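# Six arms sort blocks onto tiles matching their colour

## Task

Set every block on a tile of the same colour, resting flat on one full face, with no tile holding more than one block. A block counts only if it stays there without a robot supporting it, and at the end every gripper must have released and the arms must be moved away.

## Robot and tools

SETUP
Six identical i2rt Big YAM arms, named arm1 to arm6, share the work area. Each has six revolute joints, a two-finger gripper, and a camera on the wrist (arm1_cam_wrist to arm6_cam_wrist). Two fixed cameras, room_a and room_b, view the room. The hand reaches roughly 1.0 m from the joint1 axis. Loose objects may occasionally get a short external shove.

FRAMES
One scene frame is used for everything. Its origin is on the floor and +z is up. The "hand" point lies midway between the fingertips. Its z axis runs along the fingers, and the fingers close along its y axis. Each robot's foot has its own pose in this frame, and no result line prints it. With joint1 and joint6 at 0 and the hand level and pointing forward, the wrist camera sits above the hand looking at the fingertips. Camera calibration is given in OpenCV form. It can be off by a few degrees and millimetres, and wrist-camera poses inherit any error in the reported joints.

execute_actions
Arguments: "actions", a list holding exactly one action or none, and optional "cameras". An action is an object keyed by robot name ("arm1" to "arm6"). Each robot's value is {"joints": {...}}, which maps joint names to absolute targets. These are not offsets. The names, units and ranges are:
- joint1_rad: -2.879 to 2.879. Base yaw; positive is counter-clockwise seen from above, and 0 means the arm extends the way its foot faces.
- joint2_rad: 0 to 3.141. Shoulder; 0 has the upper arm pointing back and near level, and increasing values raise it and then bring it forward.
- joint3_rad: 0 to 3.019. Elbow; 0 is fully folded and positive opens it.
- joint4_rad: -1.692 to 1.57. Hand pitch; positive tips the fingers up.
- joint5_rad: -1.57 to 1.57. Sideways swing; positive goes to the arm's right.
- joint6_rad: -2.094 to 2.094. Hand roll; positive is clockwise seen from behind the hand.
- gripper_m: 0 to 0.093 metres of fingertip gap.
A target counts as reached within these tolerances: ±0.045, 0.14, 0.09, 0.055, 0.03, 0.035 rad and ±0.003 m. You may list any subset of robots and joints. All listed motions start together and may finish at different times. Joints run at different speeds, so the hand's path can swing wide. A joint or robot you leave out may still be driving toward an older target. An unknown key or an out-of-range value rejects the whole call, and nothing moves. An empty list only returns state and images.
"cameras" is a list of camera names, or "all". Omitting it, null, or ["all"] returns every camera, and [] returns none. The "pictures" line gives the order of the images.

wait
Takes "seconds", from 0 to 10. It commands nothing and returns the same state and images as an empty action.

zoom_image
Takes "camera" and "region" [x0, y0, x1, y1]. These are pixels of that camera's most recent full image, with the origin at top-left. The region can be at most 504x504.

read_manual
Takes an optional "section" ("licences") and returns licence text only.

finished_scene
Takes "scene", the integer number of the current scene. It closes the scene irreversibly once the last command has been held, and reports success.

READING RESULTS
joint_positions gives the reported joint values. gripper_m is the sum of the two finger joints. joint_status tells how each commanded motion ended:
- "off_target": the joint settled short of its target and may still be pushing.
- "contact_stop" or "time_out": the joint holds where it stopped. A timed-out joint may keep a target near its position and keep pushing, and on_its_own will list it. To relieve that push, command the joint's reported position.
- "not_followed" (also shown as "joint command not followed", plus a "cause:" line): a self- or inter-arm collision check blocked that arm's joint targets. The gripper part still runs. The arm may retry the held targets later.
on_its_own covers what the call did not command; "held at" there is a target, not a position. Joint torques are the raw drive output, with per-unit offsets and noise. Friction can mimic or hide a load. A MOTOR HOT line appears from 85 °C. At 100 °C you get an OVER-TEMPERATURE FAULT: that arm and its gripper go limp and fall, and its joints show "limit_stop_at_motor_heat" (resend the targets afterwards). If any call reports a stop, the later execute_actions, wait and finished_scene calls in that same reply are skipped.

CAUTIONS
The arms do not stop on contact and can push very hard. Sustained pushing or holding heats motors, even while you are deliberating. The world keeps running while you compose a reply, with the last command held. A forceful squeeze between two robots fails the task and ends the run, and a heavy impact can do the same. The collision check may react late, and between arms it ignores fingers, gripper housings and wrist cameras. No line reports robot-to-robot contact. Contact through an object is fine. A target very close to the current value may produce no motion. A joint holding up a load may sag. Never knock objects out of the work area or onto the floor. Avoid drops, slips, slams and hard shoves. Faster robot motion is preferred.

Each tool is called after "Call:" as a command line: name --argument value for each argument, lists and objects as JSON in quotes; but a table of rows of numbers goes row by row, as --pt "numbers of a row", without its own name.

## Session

Call:
execute_actions --actions '[]'

Scene clock: 0.00 s.
Joint torques (N m, as the arm reports them, + toward a larger angle): no reading
Motor temperatures (°C, as the motors report them): arm1=[18 28 26 20 18 17] | arm2=[16 28 21 17 20 17] | arm3=[20 36 27 19 17 19] | arm4=[20 24 30 18 17 16] | arm5=[18 31 21 18 18 16] | arm6=[19 21 25 17 19 18]
arm1.joint_positions: joint1_rad=-0.633 joint2_rad=+0.316 joint3_rad=+1.482 joint4_rad=-1.226 joint5_rad=-0.254 joint6_rad=-0.560 gripper_m=+0.094
arm1.joint_status: not commanded
arm1.hand: x=+0.3600 y=-0.2153 z=+1.3662 quat_wxyz=(-0.393, -0.290, -0.665, +0.564) (m; scene frame)
arm2.joint_positions: joint1_rad=+0.643 joint2_rad=+0.556 joint3_rad=+1.642 joint4_rad=-1.205 joint5_rad=+0.259 joint6_rad=-0.371 gripper_m=+0.094
arm2.joint_status: not commanded
arm2.hand: x=-0.9030 y=-0.3148 z=+1.3989 quat_wxyz=(-0.401, +0.721, -0.185, -0.534) (m; scene frame)
arm3.joint_positions: joint1_rad=+0.000 joint2_rad=+0.311 joint3_rad=+1.384 joint4_rad=-1.564 joint5_rad=-0.080 joint6_rad=+0.051 gripper_m=+0.095
arm3.joint_status: not commanded
arm3.hand: x=+0.9768 y=+0.7966 z=+1.2138 quat_wxyz=(-0.067, -0.856, -0.027, +0.513) (m; scene frame)
arm4.joint_positions: joint1_rad=+0.132 joint2_rad=+0.301 joint3_rad=+1.453 joint4_rad=-1.576 joint5_rad=-0.205 joint6_rad=-0.755 gripper_m=+0.095
arm4.joint_status: not commanded
arm4.hand: x=+1.2006 y=-1.0869 z=+1.1961 quat_wxyz=(-0.239, -0.374, -0.748, +0.493) (m; scene frame)
arm5.joint_positions: joint1_rad=+0.259 joint2_rad=+0.629 joint3_rad=+1.666 joint4_rad=-1.155 joint5_rad=-0.098 joint6_rad=-0.285 gripper_m=+0.095
arm5.joint_status: not commanded
arm5.hand: x=-2.1304 y=-0.8118 z=+1.3996 quat_wxyz=(-0.257, +0.743, -0.104, -0.609) (m; scene frame)
arm6.joint_positions: joint1_rad=-0.339 joint2_rad=+0.514 joint3_rad=+1.340 joint4_rad=-1.169 joint5_rad=+0.054 joint6_rad=-0.577 gripper_m=+0.095
arm6.joint_status: not commanded
arm6.hand: x=+0.0039 y=+1.7197 z=+1.2473 quat_wxyz=(+0.178, -0.785, -0.235, +0.544) (m; scene frame)
pictures: arm1_cam_wrist, arm2_cam_wrist, arm3_cam_wrist, arm4_cam_wrist, arm5_cam_wrist, arm6_cam_wrist, room_a, room_b
camera_calibration (this result's frames):
arm1_cam_wrist: T_world_to_cam=[[-0.822179, -0.210965, 0.528692, -0.471233], [-0.549831, 0.534726, -0.64168, 1.19171], [-0.147333, -0.818267, -0.555636, 0.756399], [0, 0, 0, 1]] pos_world=[0.379245, -0.117718, 1.43412]
arm2_cam_wrist: T_world_to_cam=[[0.696034, 0.605861, 0.385317, 0.277074], [0.663439, -0.337471, -0.667804, 1.43385], [-0.274563, 0.720448, -0.636843, 0.996372], [0, 0, 0, 1]] pos_world=[-0.870558, -0.401821, 1.4853]
arm3_cam_wrist: T_world_to_cam=[[-0.121329, 0.987741, -0.0982203, -0.546225], [0.896194, 0.0664644, -0.438655, -0.391662], [-0.426749, -0.141246, -0.893272, 1.73571], [0, 0, 0, 1]] pos_world=[1.02544, 0.810722, 1.325]
arm4_cam_wrist: T_world_to_cam=[[-0.798611, -0.236759, 0.553322, 0.0342098], [-0.479568, 0.805826, -0.34736, 1.87347], [-0.363641, -0.542761, -0.757084, 0.874468], [0, 0, 0, 1]] pos_world=[1.24377, -1.02696, 1.29388]
arm5_cam_wrist: T_world_to_cam=[[0.47567, 0.844038, 0.247665, 1.35631], [0.68648, -0.180162, -0.704476, 2.30779], [-0.549985, 0.505115, -0.665113, 0.292757], [0, 0, 0, 1]] pos_world=[-2.0684, -0.876877, 1.48459]
arm6_cam_wrist: T_world_to_cam=[[-0.170594, 0.823498, 0.541062, -2.09434], [0.789659, 0.442694, -0.424807, -0.226851], [-0.589353, 0.354785, -0.725804, 0.420153], [0, 0, 0, 1]] pos_world=[0.0694714, 1.67605, 1.34175]
Images, in order (width x height): arm1_cam_wrist 616x616, arm2_cam_wrist 616x616, arm3_cam_wrist 616x616, arm4_cam_wrist 616x616, arm5_cam_wrist 616x616, arm6_cam_wrist 616x616, room_a 672x504, room_b 672x504.

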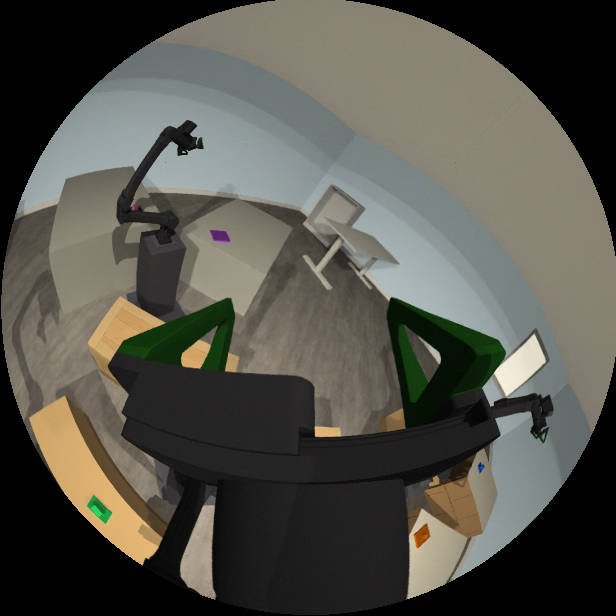

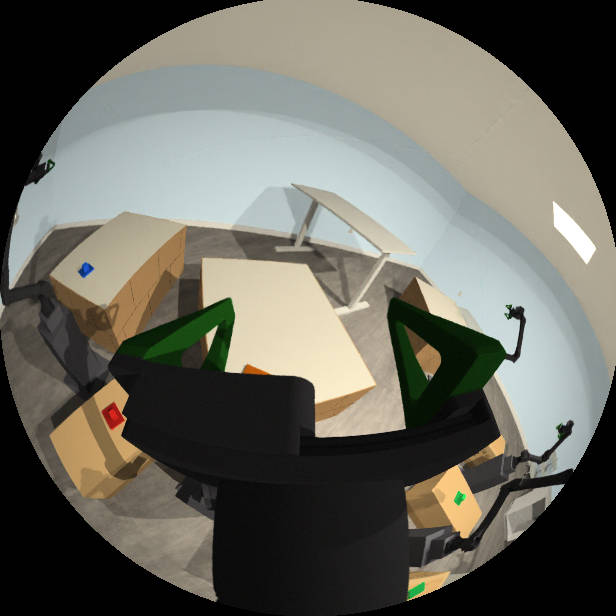

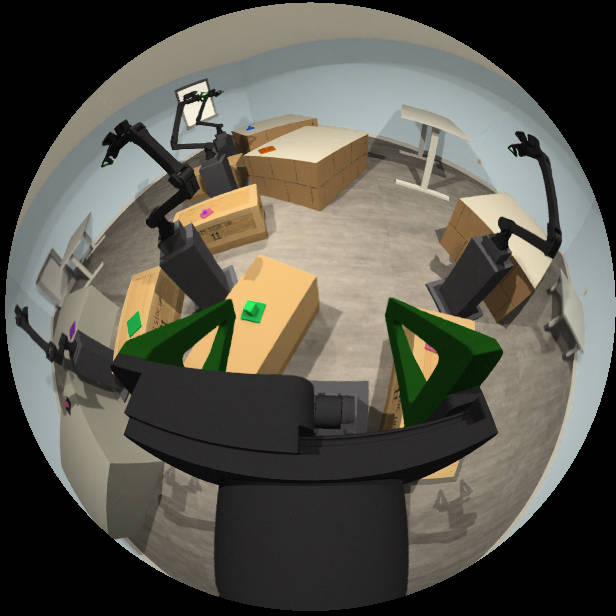

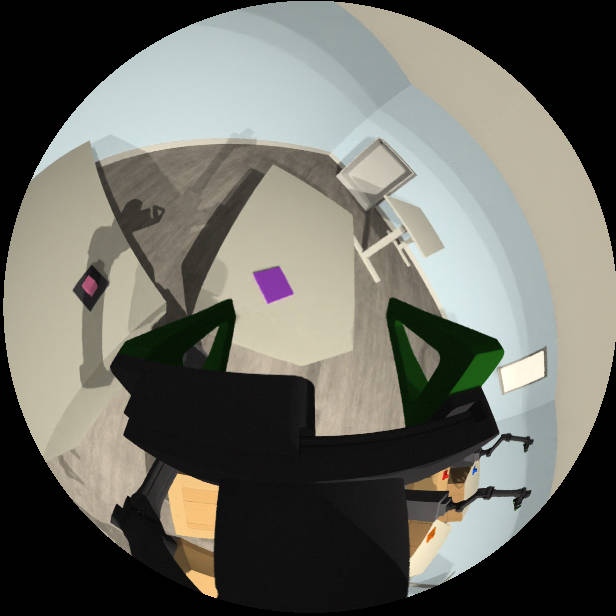

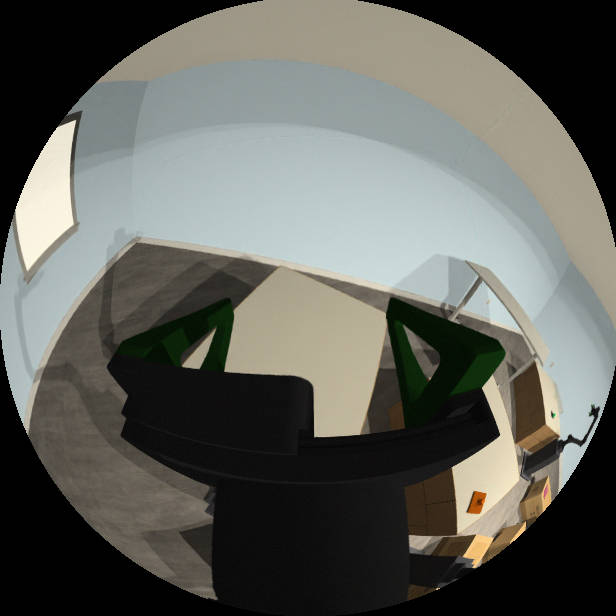

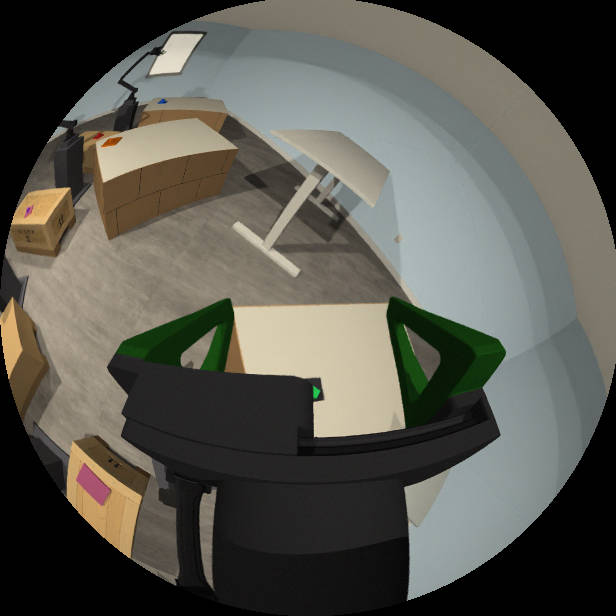

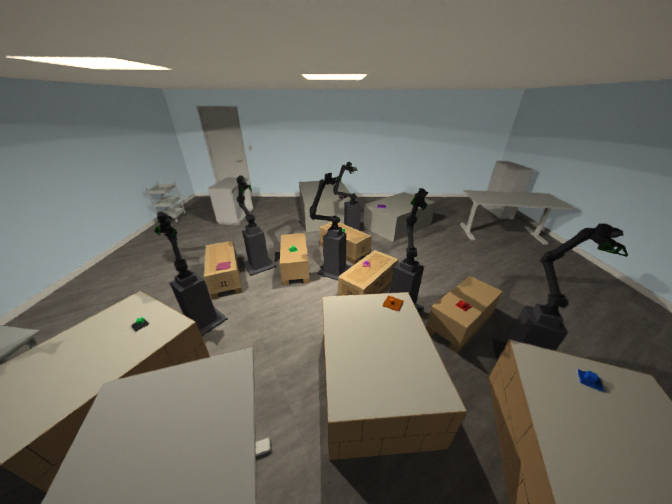

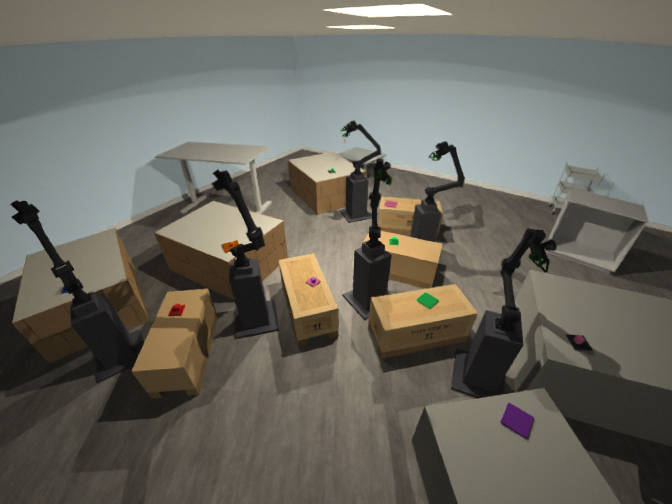

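Call:
zoom_image --camera "room_b" --region '[140, 150, 460, 330]'

Call:
zoom_image --camera "room_a" --region '[330, 240, 630, 400]'

Call:
zoom_image --camera "room_b" --region '[380, 270, 620, 450]'

Region (140, 150, 460, 330) of room_b's 672x504 image, scaled by 1.575, with more detail than that image has; it fills the top 284 rows of this view, and the rest is white.

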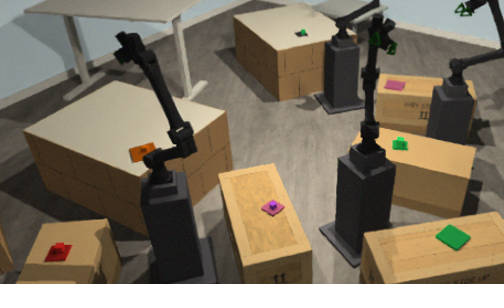

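Region (330, 240, 630, 400) of room_a's 672x504 image, scaled by 1.680, with more detail than that image has; it fills the top 269 rows of this view, and the rest is white.

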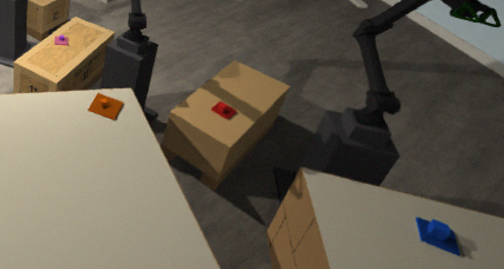

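Region (380, 270, 620, 450) of room_b's 672x504 image, scaled by 2.100, with more detail than that image has; it fills the top 378 rows of this view, and the rest is white.

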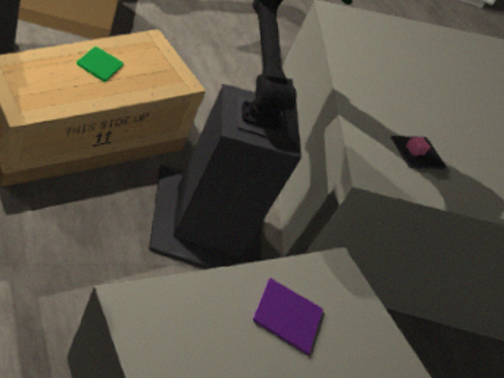

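Call:
execute_actions --actions '[{"arm1":{"joints":{"joint1_rad":2.035,"joint2_rad":2.30,"joint3_rad":1.575,"joint4_rad":-0.825,"joint5_rad":0,"joint6_rad":0}},"arm2":{"joints":{"joint1_rad":-1.67,"joint2_rad":2.18,"joint3_rad":1.46,"joint4_rad":-0.83,"joint5_rad":0,"joint6_rad":0}},"arm3":{"joints":{"joint1_rad":-0.985,"joint2_rad":2.315,"joint3_rad":1.78,"joint4_rad":-1.01,"joint5_rad":0,"joint6_rad":0}},"arm4":{"joints":{"joint1_rad":1.725,"joint2_rad":2.01,"joint3_rad":1.675,"joint4_rad":-1.205,"joint5_rad":0,"joint6_rad":0}},"arm6":{"joints":{"joint1_rad":-1.2,"joint2_rad":2.045,"joint3_rad":1.675,"joint4_rad":-1.18,"joint5_rad":0,"joint6_rad":0}}}]' --cameras '["arm1_cam_wrist","arm2_cam_wrist","arm3_cam_wrist","arm4_cam_wrist","arm6_cam_wrist"]'

Scene clock: 61.70 s.
Joint torques (N m, as the arm reports them, + toward a larger angle): arm1=[ -1.03 -17.91   6.47   0.41   0.09   0.03] | arm2=[ -1.45 -23.1    7.38   0.06  -0.02   0.23] | arm3=[  1.53 -23.04   7.93   0.22   0.09  -0.13] | arm4=[  0.7  -22.67  10.     0.1    0.05   0.1 ] | arm5=[-0.02  2.85  7.8   2.01  0.05  0.07] | arm6=[  2.73 -18.78   9.1   -0.16   0.12   0.09]
Motor temperatures (°C, as the motors report them): arm1=[18 28 29 20 18 17] | arm2=[16 27 24 17 20 17] | arm3=[20 36 31 20 17 19] | arm4=[20 24 32 18 17 16] | arm5=[18 29 25 18 18 16] | arm6=[19 21 32 17 19 18]
arm1.joint_positions: joint1_rad=+2.046 joint2_rad=+2.294 joint3_rad=+1.582 joint4_rad=-0.830 joint5_rad=-0.002 joint6_rad=-0.014 gripper_m=+0.094
arm1.joint_status: all done
arm1.hand: x=+0.6248 y=+0.3943 z=+0.5862 quat_wxyz=(-0.008, +0.508, -0.861, -0.007) (m; scene frame)
arm2.joint_positions: joint1_rad=-1.679 joint2_rad=+2.187 joint3_rad=+1.469 joint4_rad=-0.828 joint5_rad=+0.001 joint6_rad=-0.009 gripper_m=+0.094
arm2.joint_status: all done
arm2.hand: x=-0.2362 y=-0.3342 z=+0.5964 quat_wxyz=(-0.006, +0.096, -0.995, -0.002) (m; scene frame)
arm3.joint_positions: joint1_rad=-0.995 joint2_rad=+2.315 joint3_rad=+1.770 joint4_rad=-1.007 joint5_rad=+0.000 joint6_rad=+0.014 gripper_m=+0.095
arm3.joint_status: all done
arm3.hand: x=+0.6579 y=+1.3404 z=+0.6016 quat_wxyz=(+0.001, -0.891, +0.453, +0.010) (m; scene frame)
arm4.joint_positions: joint1_rad=+1.725 joint2_rad=+2.002 joint3_rad=+1.654 joint4_rad=-1.199 joint5_rad=-0.001 joint6_rad=-0.011 gripper_m=+0.095
arm4.joint_status: all done
arm4.hand: x=+1.7759 y=-1.1568 z=+0.7133 quat_wxyz=(-0.015, -0.103, -0.995, +0.002) (m; scene frame)
arm5.joint_positions: joint1_rad=+0.259 joint2_rad=+0.629 joint3_rad=+1.666 joint4_rad=-1.155 joint5_rad=-0.098 joint6_rad=-0.285 gripper_m=+0.095
arm5.joint_status: not commanded
arm5.hand: x=-2.1304 y=-0.8118 z=+1.3996 quat_wxyz=(-0.257, +0.743, -0.104, -0.609) (m; scene frame)
arm6.joint_positions: joint1_rad=-1.209 joint2_rad=+2.036 joint3_rad=+1.660 joint4_rad=-1.171 joint5_rad=-0.001 joint6_rad=-0.012 gripper_m=+0.095
arm6.joint_status: all done
arm6.hand: x=-0.1876 y=+2.1772 z=+0.7284 quat_wxyz=(+0.010, -0.917, +0.399, +0.009) (m; scene frame)
pictures: arm1_cam_wrist, arm2_cam_wrist, arm3_cam_wrist, arm4_cam_wrist, arm6_cam_wrist
camera_calibration (this result's frames):
arm1_cam_wrist: T_world_to_cam=[[0.879135, -0.476117, -0.020842, -0.348782], [-0.37762, -0.722608, 0.578999, 0.183442], [-0.290732, -0.501148, -0.815062, 0.977418], [0, 0, 0, 1]] pos_world=[0.660065, 0.456327, 0.683174]
arm2_cam_wrist: T_world_to_cam=[[0.195203, -0.980762, 0.0010773, -0.285508], [-0.790334, -0.156651, 0.592312, -0.585406], [-0.580748, -0.116473, -0.805708, 0.431021], [0, 0, 0, 1]] pos_world=[-0.156619, -0.321518, 0.694327]
arm3_cam_wrist: T_world_to_cam=[[0.811467, 0.584075, -0.0194441, -1.30215], [0.487679, -0.65846, 0.573236, 0.22112], [0.322009, -0.474645, -0.81916, 1.03929], [0, 0, 0, 1]] pos_world=[0.614155, 1.39944, 0.69927]
arm4_cam_wrist: T_world_to_cam=[[-0.209454, -0.977811, -0.00392553, -0.761766], [-0.804192, 0.169977, 0.569546, 1.22487], [-0.556241, 0.122451, -0.82195, 1.83805], [0, 0, 0, 1]] pos_world=[1.84788, -1.17813, 0.810174]
arm6_cam_wrist: T_world_to_cam=[[0.729531, 0.683679, 0.0191451, -1.36958], [0.556458, -0.609588, 0.564585, 1.02801], [0.397666, -0.401229, -0.825153, 1.6718], [0, 0, 0, 1]] pos_world=[-0.237719, 2.23379, 0.825312]
Images, in order (width x height): arm1_cam_wrist 616x616, arm2_cam_wrist 616x616, arm3_cam_wrist 616x616, arm4_cam_wrist 616x616, arm6_cam_wrist 616x616.

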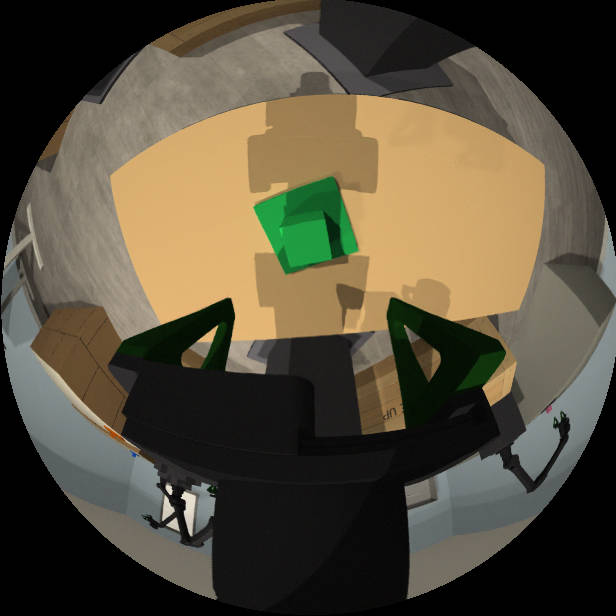

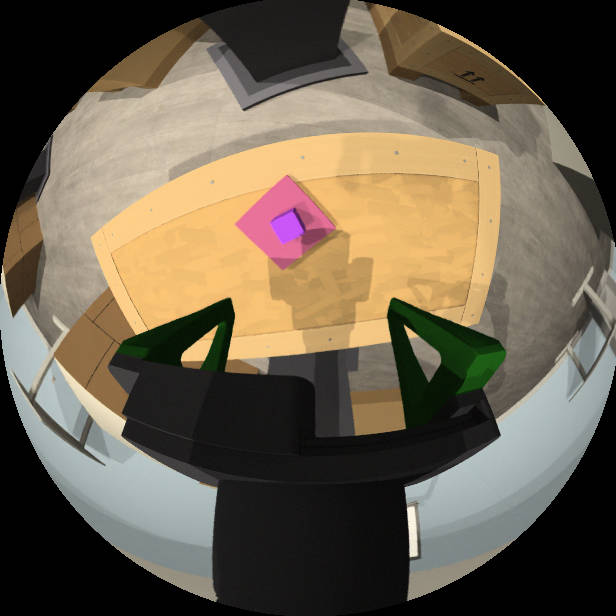

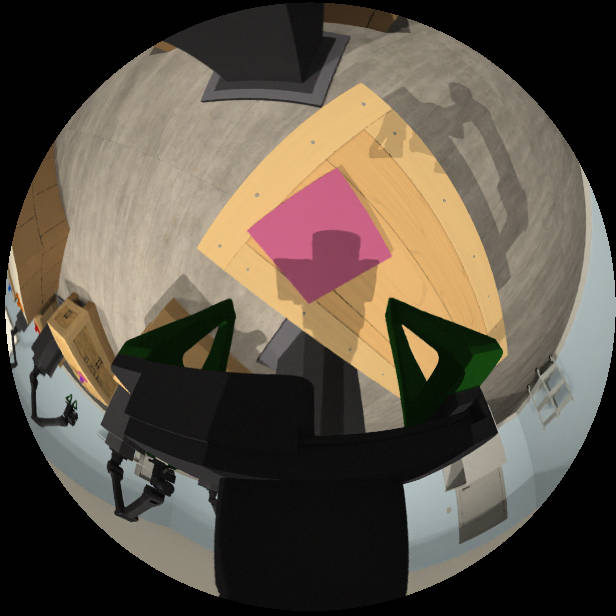

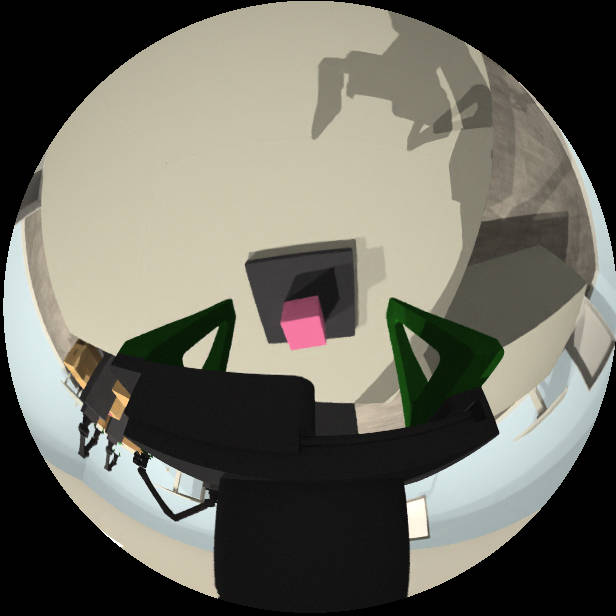

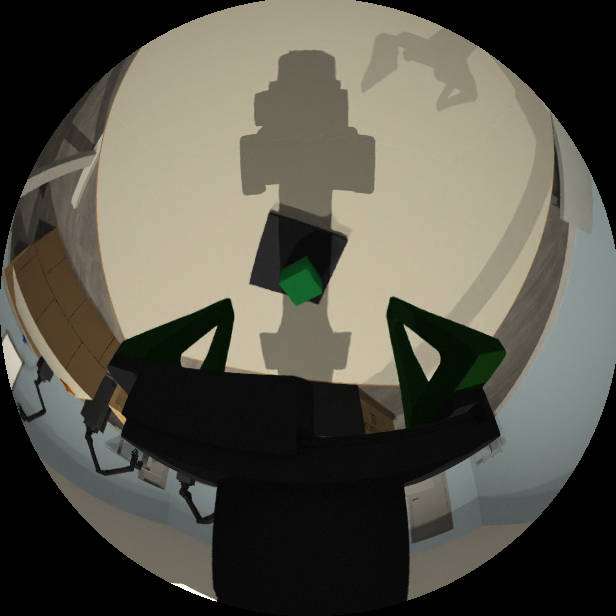

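Call:
execute_actions --actions '[]'

Scene clock: 105.47 s.
Joint torques (N m, as the arm reports them, + toward a larger angle): arm1=[ -1.   -18.23   6.54   0.4    0.1    0.06] | arm2=[ -1.36 -23.27   7.39   0.06  -0.02   0.22] | arm3=[  1.52 -23.37   7.95   0.24   0.09  -0.13] | arm4=[  0.2  -22.22  10.06   0.1    0.06   0.1 ] | arm5=[0.   2.85 7.8  2.01 0.05 0.07] | arm6=[  2.75 -18.78   9.08  -0.19   0.12   0.09]
Motor temperatures (°C, as the motors report them): arm1=[18 32 29 20 18 17] | arm2=[16 30 23 17 20 17] | arm3=[20 44 32 19 17 19] | arm4=[20 27 37 18 17 16] | arm5=[18 29 25 18 18 16] | arm6=[19 28 32 17 19 18]
arm1.joint_positions: joint1_rad=+2.046 joint2_rad=+2.294 joint3_rad=+1.582 joint4_rad=-0.830 joint5_rad=-0.002 joint6_rad=-0.014 gripper_m=+0.094
arm1.joint_status: all done
arm1.hand: x=+0.6248 y=+0.3943 z=+0.5862 quat_wxyz=(-0.008, +0.508, -0.861, -0.007) (m; scene frame)
arm2.joint_positions: joint1_rad=-1.679 joint2_rad=+2.187 joint3_rad=+1.469 joint4_rad=-0.828 joint5_rad=+0.001 joint6_rad=-0.009 gripper_m=+0.094
arm2.joint_status: all done
arm2.hand: x=-0.2362 y=-0.3342 z=+0.5964 quat_wxyz=(-0.006, +0.096, -0.995, -0.002) (m; scene frame)
arm3.joint_positions: joint1_rad=-0.995 joint2_rad=+2.315 joint3_rad=+1.770 joint4_rad=-1.007 joint5_rad=+0.000 joint6_rad=+0.014 gripper_m=+0.095
arm3.joint_status: all done
arm3.hand: x=+0.6579 y=+1.3404 z=+0.6016 quat_wxyz=(+0.001, -0.891, +0.453, +0.010) (m; scene frame)
arm4.joint_positions: joint1_rad=+1.725 joint2_rad=+2.002 joint3_rad=+1.654 joint4_rad=-1.199 joint5_rad=-0.001 joint6_rad=-0.011 gripper_m=+0.095
arm4.joint_status: all done
arm4.hand: x=+1.7759 y=-1.1568 z=+0.7133 quat_wxyz=(-0.015, -0.103, -0.995, +0.002) (m; scene frame)
arm5.joint_positions: joint1_rad=+0.259 joint2_rad=+0.629 joint3_rad=+1.666 joint4_rad=-1.155 joint5_rad=-0.098 joint6_rad=-0.285 gripper_m=+0.095
arm5.joint_status: not commanded
arm5.hand: x=-2.1304 y=-0.8118 z=+1.3996 quat_wxyz=(-0.257, +0.743, -0.104, -0.609) (m; scene frame)
arm6.joint_positions: joint1_rad=-1.209 joint2_rad=+2.036 joint3_rad=+1.660 joint4_rad=-1.171 joint5_rad=-0.001 joint6_rad=-0.012 gripper_m=+0.095
arm6.joint_status: all done
arm6.hand: x=-0.1876 y=+2.1772 z=+0.7284 quat_wxyz=(+0.010, -0.917, +0.399, +0.009) (m; scene frame)
pictures: arm1_cam_wrist, arm2_cam_wrist, arm3_cam_wrist, arm4_cam_wrist, arm5_cam_wrist, arm6_cam_wrist, room_a, room_b
camera_calibration (this result's frames):
arm1_cam_wrist: T_world_to_cam=[[0.879135, -0.476117, -0.020842, -0.348782], [-0.37762, -0.722608, 0.578999, 0.183442], [-0.290732, -0.501148, -0.815062, 0.977418], [0, 0, 0, 1]] pos_world=[0.660065, 0.456327, 0.683174]
arm2_cam_wrist: T_world_to_cam=[[0.195203, -0.980762, 0.0010773, -0.285508], [-0.790334, -0.156651, 0.592312, -0.585406], [-0.580748, -0.116473, -0.805708, 0.431021], [0, 0, 0, 1]] pos_world=[-0.156619, -0.321518, 0.694327]
arm3_cam_wrist: T_world_to_cam=[[0.811467, 0.584075, -0.0194441, -1.30215], [0.487679, -0.65846, 0.573236, 0.22112], [0.322009, -0.474645, -0.81916, 1.03929], [0, 0, 0, 1]] pos_world=[0.614155, 1.39944, 0.69927]
arm4_cam_wrist: T_world_to_cam=[[-0.209454, -0.977811, -0.00392553, -0.761766], [-0.804192, 0.169977, 0.569546, 1.22487], [-0.556241, 0.122451, -0.82195, 1.83805], [0, 0, 0, 1]] pos_world=[1.84788, -1.17813, 0.810174]
arm5_cam_wrist: T_world_to_cam=[[0.47567, 0.844038, 0.247665, 1.35631], [0.68648, -0.180162, -0.704476, 2.30779], [-0.549985, 0.505115, -0.665113, 0.292757], [0, 0, 0, 1]] pos_world=[-2.0684, -0.876877, 1.48459]
arm6_cam_wrist: T_world_to_cam=[[0.729531, 0.683679, 0.0191451, -1.36958], [0.556458, -0.609588, 0.564585, 1.02801], [0.397666, -0.401229, -0.825153, 1.6718], [0, 0, 0, 1]] pos_world=[-0.237719, 2.23379, 0.825312]
Images, in order (width x height): arm1_cam_wrist 616x616, arm2_cam_wrist 616x616, arm3_cam_wrist 616x616, arm4_cam_wrist 616x616, arm5_cam_wrist 616x616, arm6_cam_wrist 616x616, room_a 672x504, room_b 672x504.

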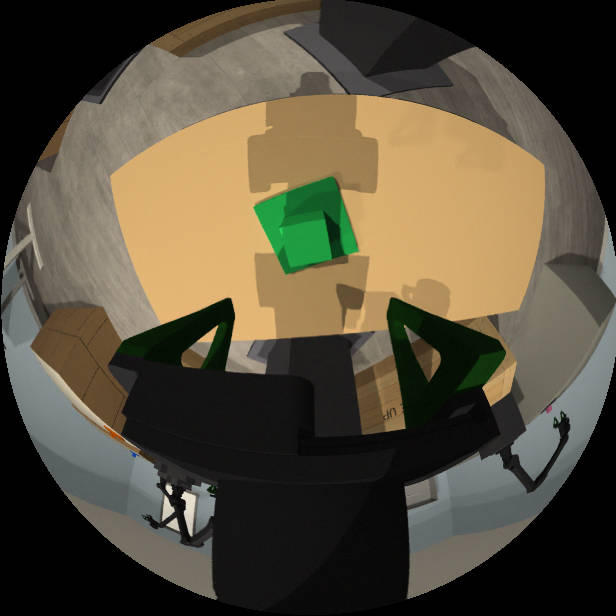

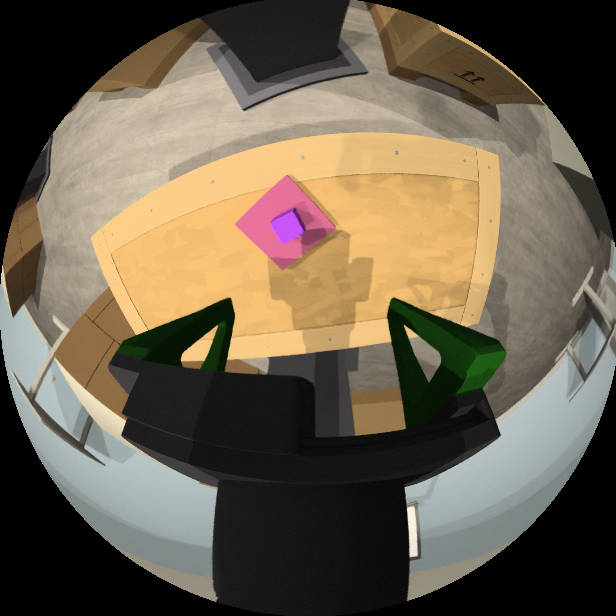

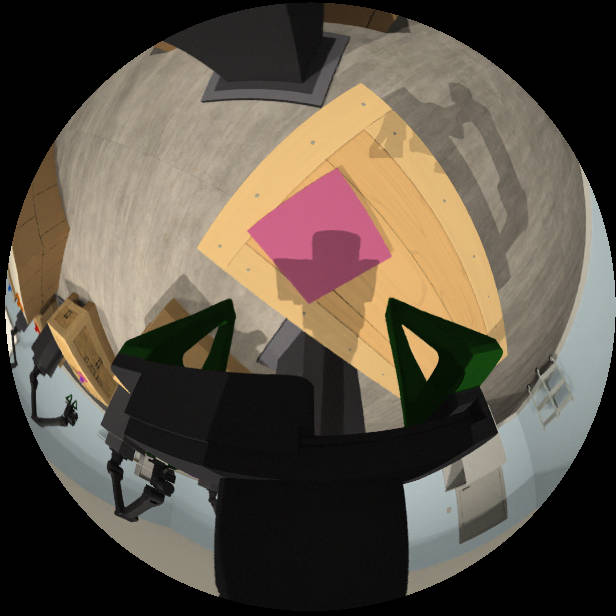

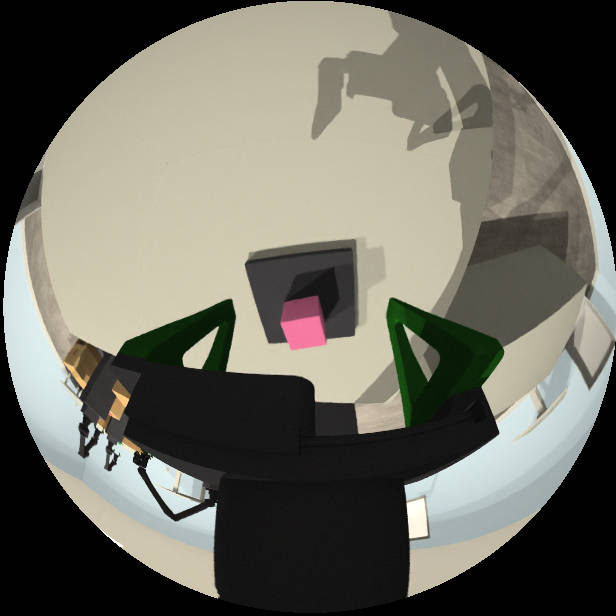

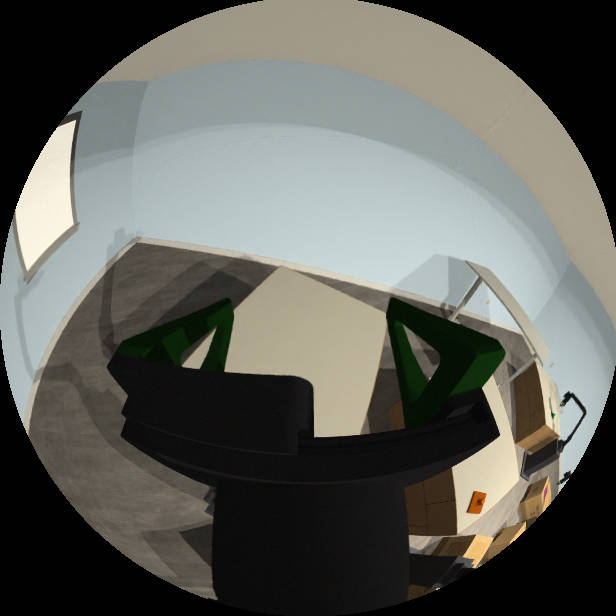

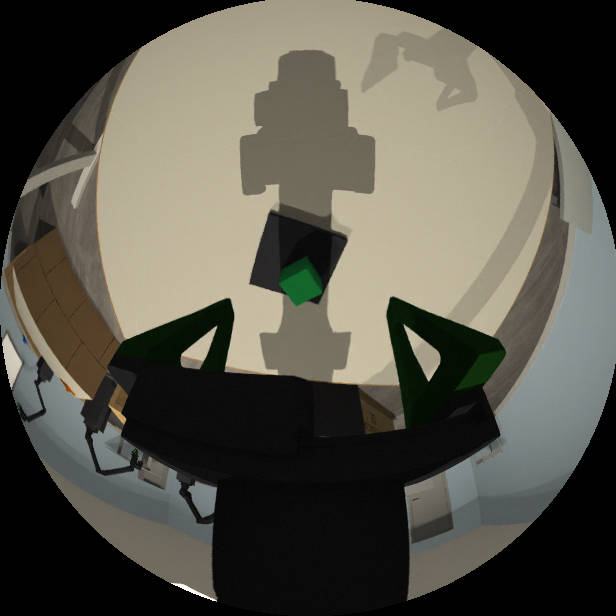

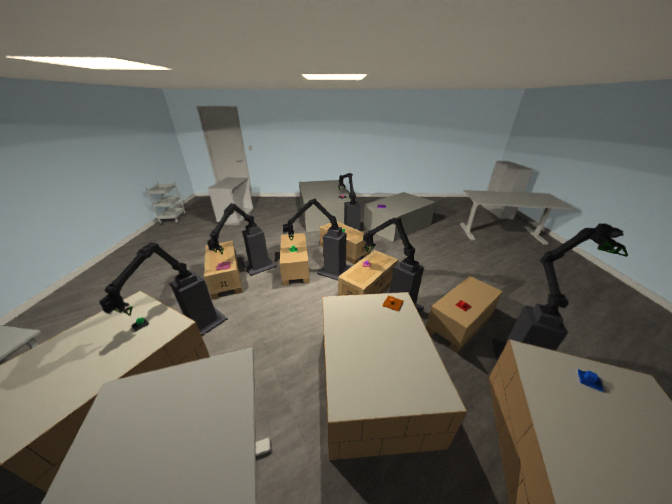

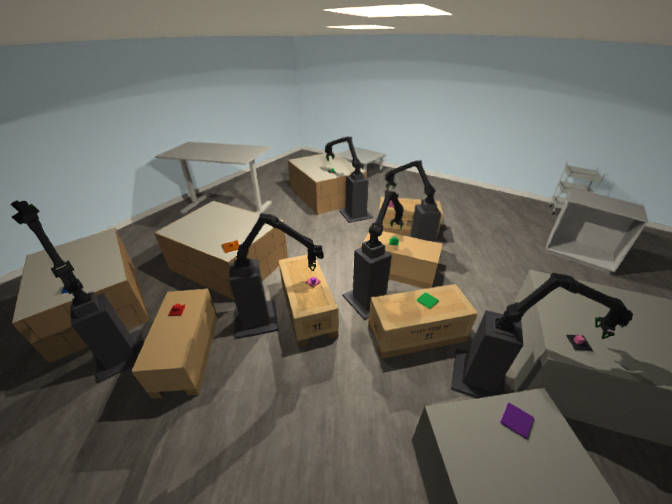

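Call:
execute_actions --actions '[{"arm1":{"joints":{"joint2_rad":2.49,"joint3_rad":1.62,"joint4_rad":-0.68,"joint6_rad":-0.15}},"arm2":{"joints":{"joint1_rad":-1.63,"joint2_rad":2.435,"joint3_rad":1.535,"joint4_rad":-0.635,"joint6_rad":-0.39}},"arm3":{"joints":{"joint2_rad":1.5,"joint3_rad":1.0,"joint4_rad":-1.07}},"arm4":{"joints":{"joint2_rad":1.83,"joint3_rad":1.453,"joint4_rad":-1.194}},"arm6":{"joints":{"joint1_rad":-1.185,"joint2_rad":1.94,"joint3_rad":1.445,"joint4_rad":-1.06}}}]' --cameras '["arm1_cam_wrist","arm2_cam_wrist","arm4_cam_wrist","arm6_cam_wrist"]'

Scene clock: 140.63 s.
Joint torques (N m, as the arm reports them, + toward a larger angle): arm1=[ -1.03 -19.85   7.68   0.79   0.09  -0.25] | arm2=[ -2.07 -24.7    8.33   0.52  -0.06  -0.01] | arm3=[  1.4  -11.83   7.23   0.14   0.07  -0.13] | arm4=[  0.22 -18.81   8.31   0.43   0.05   0.11] | arm5=[-0.03  2.88  7.79  2.02  0.05  0.07] | arm6=[  2.61 -16.53   7.42   0.75   0.11   0.08]
Motor temperatures (°C, as the motors report them): arm1=[18 33 29 20 18 17] | arm2=[16 31 23 17 20 17] | arm3=[20 45 33 19 17 19] | arm4=[20 27 38 18 17 16] | arm5=[18 28 25 18 18 16] | arm6=[19 29 33 17 19 18]
arm1.joint_positions: joint1_rad=+2.046 joint2_rad=+2.503 joint3_rad=+1.598 joint4_rad=-0.694 joint5_rad=-0.002 joint6_rad=-0.136 gripper_m=+0.094
arm1.joint_status: all done
arm1.hand: x=+0.6120 y=+0.3725 z=+0.4680 quat_wxyz=(+0.017, +0.559, -0.829, +0.006) (m; scene frame)
arm2.joint_positions: joint1_rad=-1.633 joint2_rad=+2.448 joint3_rad=+1.519 joint4_rad=-0.645 joint5_rad=+0.001 joint6_rad=-0.379 gripper_m=+0.094
arm2.joint_status: all done
arm2.hand: x=-0.2490 y=-0.3090 z=+0.4618 quat_wxyz=(+0.008, +0.299, -0.954, -0.002) (m; scene frame)
arm3.joint_positions: joint1_rad=-0.995 joint2_rad=+1.500 joint3_rad=+1.002 joint4_rad=-1.064 joint5_rad=+0.000 joint6_rad=+0.014 gripper_m=+0.095
arm3.joint_status: all done
arm3.hand: x=+0.8142 y=+1.1340 z=+0.7674 quat_wxyz=(-0.001, -0.891, +0.453, +0.006) (m; scene frame)
arm4.joint_positions: joint1_rad=+1.725 joint2_rad=+1.817 joint3_rad=+1.452 joint4_rad=-1.198 joint5_rad=-0.001 joint6_rad=-0.011 gripper_m=+0.095
arm4.joint_status: all done
arm4.hand: x=+1.7092 y=-1.1420 z=+0.7413 quat_wxyz=(-0.007, -0.103, -0.995, +0.001) (m; scene frame)
arm5.joint_positions: joint1_rad=+0.259 joint2_rad=+0.629 joint3_rad=+1.666 joint4_rad=-1.155 joint5_rad=-0.098 joint6_rad=-0.285 gripper_m=+0.095
arm5.joint_status: not commanded
arm5.hand: x=-2.1304 y=-0.8118 z=+1.3996 quat_wxyz=(-0.257, +0.743, -0.104, -0.609) (m; scene frame)
arm6.joint_positions: joint1_rad=-1.192 joint2_rad=+1.927 joint3_rad=+1.449 joint4_rad=-1.075 joint5_rad=-0.001 joint6_rad=-0.012 gripper_m=+0.095
arm6.joint_status: all done
arm6.hand: x=-0.1592 y=+2.1318 z=+0.7155 quat_wxyz=(+0.009, -0.920, +0.392, +0.006) (m; scene frame)
pictures: arm1_cam_wrist, arm2_cam_wrist, arm4_cam_wrist, arm6_cam_wrist
camera_calibration (this result's frames):
arm1_cam_wrist: T_world_to_cam=[[0.929743, -0.367264, -0.0263537, -0.419355], [-0.271758, -0.732735, 0.623897, 0.149247], [-0.248445, -0.572902, -0.781062, 0.851364], [0, 0, 0, 1]] pos_world=[0.641969, 0.443093, 0.560802]
arm2_cam_wrist: T_world_to_cam=[[0.574458, -0.818517, -0.00526337, -0.110677], [-0.644821, -0.456495, 0.61304, -0.577846], [-0.504186, -0.348772, -0.790034, 0.258143], [0, 0, 0, 1]] pos_world=[-0.178876, -0.264342, 0.557601]
arm4_cam_wrist: T_world_to_cam=[[-0.209562, -0.977787, -0.00403237, -0.760855], [-0.794737, 0.167925, 0.583261, 1.12414], [-0.569628, 0.125434, -0.812275, 1.84128], [0, 0, 0, 1]] pos_world=[1.7828, -1.16368, 0.836892]
arm6_cam_wrist: T_world_to_cam=[[0.717923, 0.695862, 0.0190309, -1.38674], [0.563808, -0.597283, 0.570416, 0.962571], [0.408298, -0.398785, -0.821135, 1.62529], [0, 0, 0, 1]] pos_world=[-0.21073, 2.18805, 0.811908]
Images, in order (width x height): arm1_cam_wrist 616x616, arm2_cam_wrist 616x616, arm4_cam_wrist 616x616, arm6_cam_wrist 616x616.

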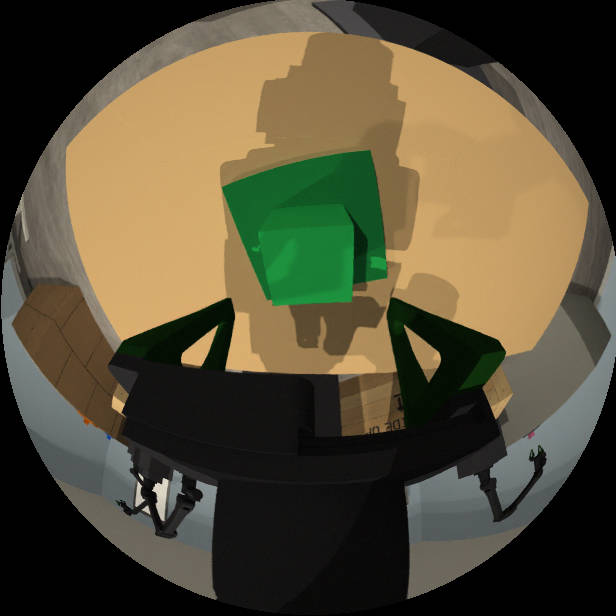

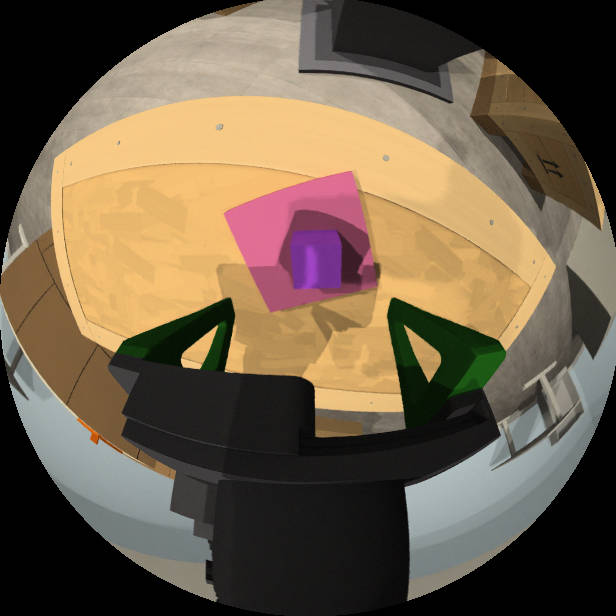

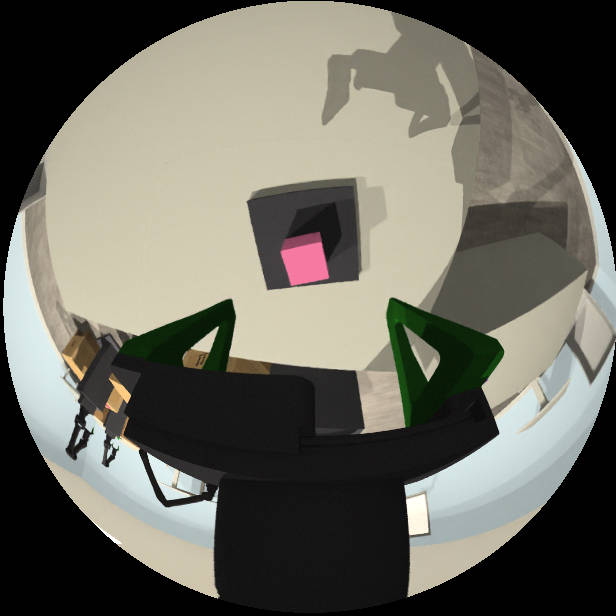

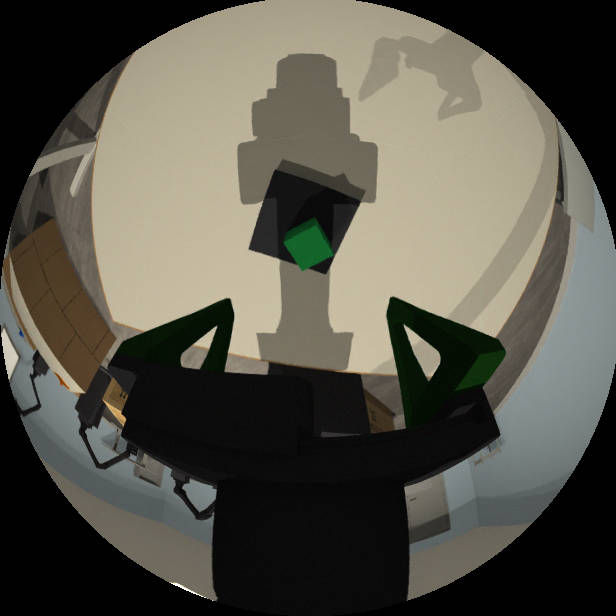

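Call:
execute_actions --actions '[{"arm1":{"joints":{"joint2_rad":2.59,"joint3_rad":1.675,"joint4_rad":-0.61}},"arm2":{"joints":{"joint2_rad":2.567,"joint3_rad":1.605,"joint4_rad":-0.565}},"arm4":{"joints":{"joint1_rad":1.74,"joint2_rad":1.886,"joint3_rad":1.27,"joint4_rad":-0.945,"joint6_rad":-0.16}},"arm6":{"joints":{"joint2_rad":2.04,"joint3_rad":1.395,"joint4_rad":-0.905,"joint6_rad":-0.49}}}]' --cameras '["arm1_cam_wrist","arm2_cam_wrist","arm4_cam_wrist","arm6_cam_wrist"]'

Scene clock: 172.97 s.
Joint torques (N m, as the arm reports them, + toward a larger angle): arm1=[ -0.98 -17.54   8.04   0.77   0.09  -0.24] | arm2=[ -1.74 -24.53   8.12   0.35  -0.04  -0.01] | arm3=[  1.47 -11.58   7.22   0.09   0.07  -0.13] | arm4=[  1.13 -20.81   8.23   0.74   0.04  -0.1 ] | arm5=[-0.03  2.91  7.8   2.02  0.05  0.07] | arm6=[  2.47 -17.72   6.97   0.71   0.06  -0.13]
Motor temperatures (°C, as the motors report them): arm1=[18 34 30 20 18 17] | arm2=[16 32 24 17 20 17] | arm3=[20 39 32 19 17 19] | arm4=[20 26 36 18 17 16] | arm5=[18 28 26 18 18 16] | arm6=[19 29 31 17 19 18]
arm1.joint_positions: joint1_rad=+2.046 joint2_rad=+2.569 joint3_rad=+1.648 joint4_rad=-0.623 joint5_rad=-0.002 joint6_rad=-0.136 gripper_m=+0.094
arm1.joint_status: all done
arm1.hand: x=+0.6214 y=+0.3891 z=+0.4410 quat_wxyz=(-0.008, +0.559, -0.829, -0.006) (m; scene frame)
arm2.joint_positions: joint1_rad=-1.633 joint2_rad=+2.575 joint3_rad=+1.587 joint4_rad=-0.570 joint5_rad=+0.001 joint6_rad=-0.379 gripper_m=+0.094
arm2.joint_status: all done
arm2.hand: x=-0.2429 y=-0.3074 z=+0.4049 quat_wxyz=(+0.000, +0.299, -0.954, -0.001) (m; scene frame)
arm3.joint_positions: joint1_rad=-0.995 joint2_rad=+1.500 joint3_rad=+1.002 joint4_rad=-1.064 joint5_rad=+0.000 joint6_rad=+0.014 gripper_m=+0.095
arm3.joint_status: not commanded
arm3.hand: x=+0.8142 y=+1.1340 z=+0.7674 quat_wxyz=(-0.001, -0.891, +0.453, +0.006) (m; scene frame)
arm4.joint_positions: joint1_rad=+1.731 joint2_rad=+1.895 joint3_rad=+1.257 joint4_rad=-0.960 joint5_rad=-0.001 joint6_rad=-0.149 gripper_m=+0.095
arm4.joint_status: all done
arm4.hand: x=+1.6796 y=-1.1326 z=+0.6370 quat_wxyz=(+0.010, -0.031, -0.999, -0.001) (m; scene frame)
arm5.joint_positions: joint1_rad=+0.259 joint2_rad=+0.629 joint3_rad=+1.666 joint4_rad=-1.155 joint5_rad=-0.098 joint6_rad=-0.285 gripper_m=+0.095
arm5.joint_status: not commanded
arm5.hand: x=-2.1304 y=-0.8118 z=+1.3996 quat_wxyz=(-0.257, +0.743, -0.104, -0.609) (m; scene frame)
arm6.joint_positions: joint1_rad=-1.192 joint2_rad=+2.037 joint3_rad=+1.394 joint4_rad=-0.920 joint5_rad=-0.001 joint6_rad=-0.478 gripper_m=+0.095
arm6.joint_status: all done
arm6.hand: x=-0.1579 y=+2.1319 z=+0.6385 quat_wxyz=(+0.007, -0.986, +0.169, +0.000) (m; scene frame)
pictures: arm1_cam_wrist, arm2_cam_wrist, arm4_cam_wrist, arm6_cam_wrist
camera_calibration (this result's frames):
arm1_cam_wrist: T_world_to_cam=[[0.930311, -0.366305, -0.0185039, -0.426901], [-0.288263, -0.761435, 0.580622, 0.221263], [-0.226774, -0.534825, -0.813963, 0.828317], [0, 0, 0, 1]] pos_world=[0.648774, 0.455106, 0.537849]
arm2_cam_wrist: T_world_to_cam=[[0.575074, -0.818101, 0.000729333, -0.115287], [-0.653971, -0.459165, 0.60124, -0.536612], [-0.49154, -0.346235, -0.799068, 0.224313], [0, 0, 0, 1]] pos_world=[-0.174371, -0.263045, 0.501958]
arm4_cam_wrist: T_world_to_cam=[[-0.0675149, -0.997694, -0.00692614, -1.01754], [-0.790496, 0.0492556, 0.610483, 1.00099], [-0.608734, 0.0466918, -0.791999, 1.70208], [0, 0, 0, 1]] pos_world=[1.75869, -1.14397, 0.729906]
arm6_cam_wrist: T_world_to_cam=[[0.328412, 0.944301, 0.0209929, -1.97867], [0.762766, -0.278254, 0.583748, 0.348584], [0.557075, -0.175697, -0.811663, 1.10347], [0, 0, 0, 1]] pos_world=[-0.230788, 2.15933, 0.733703]
Images, in order (width x height): arm1_cam_wrist 616x616, arm2_cam_wrist 616x616, arm4_cam_wrist 616x616, arm6_cam_wrist 616x616.

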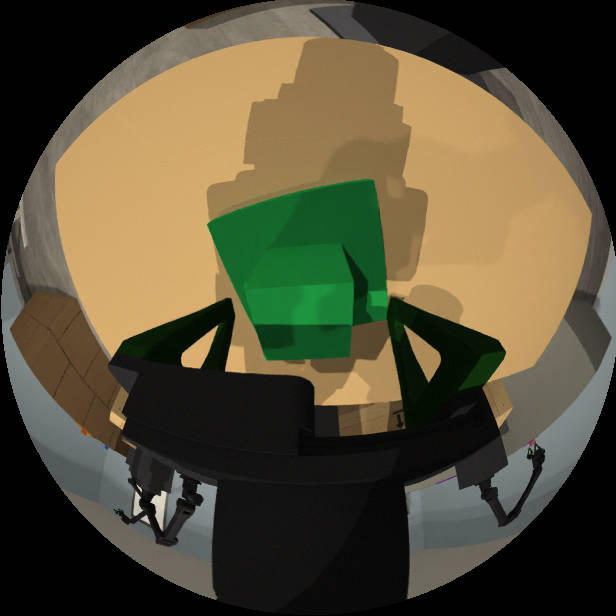

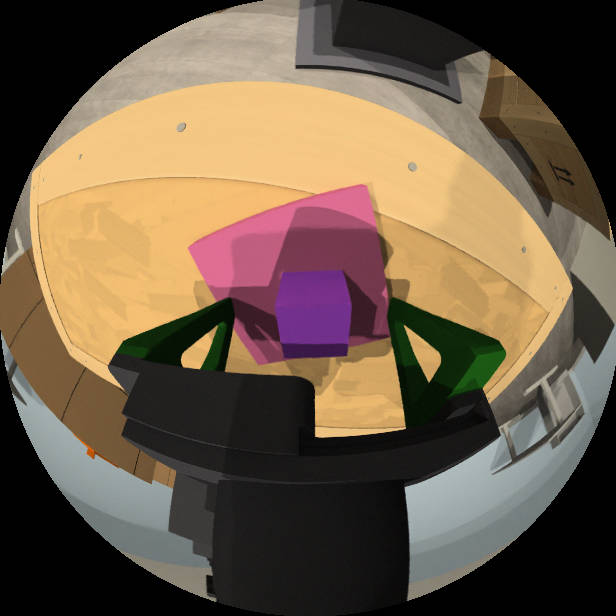

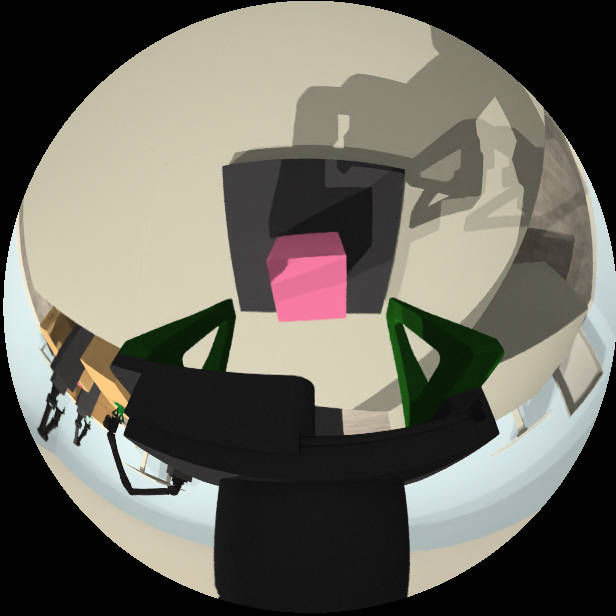

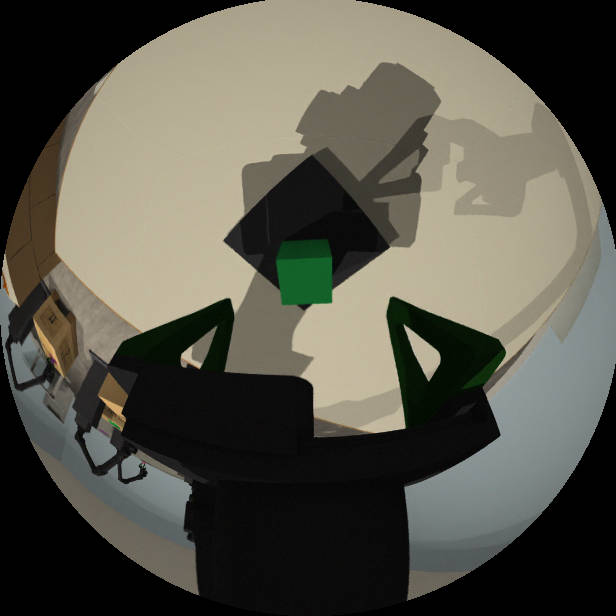

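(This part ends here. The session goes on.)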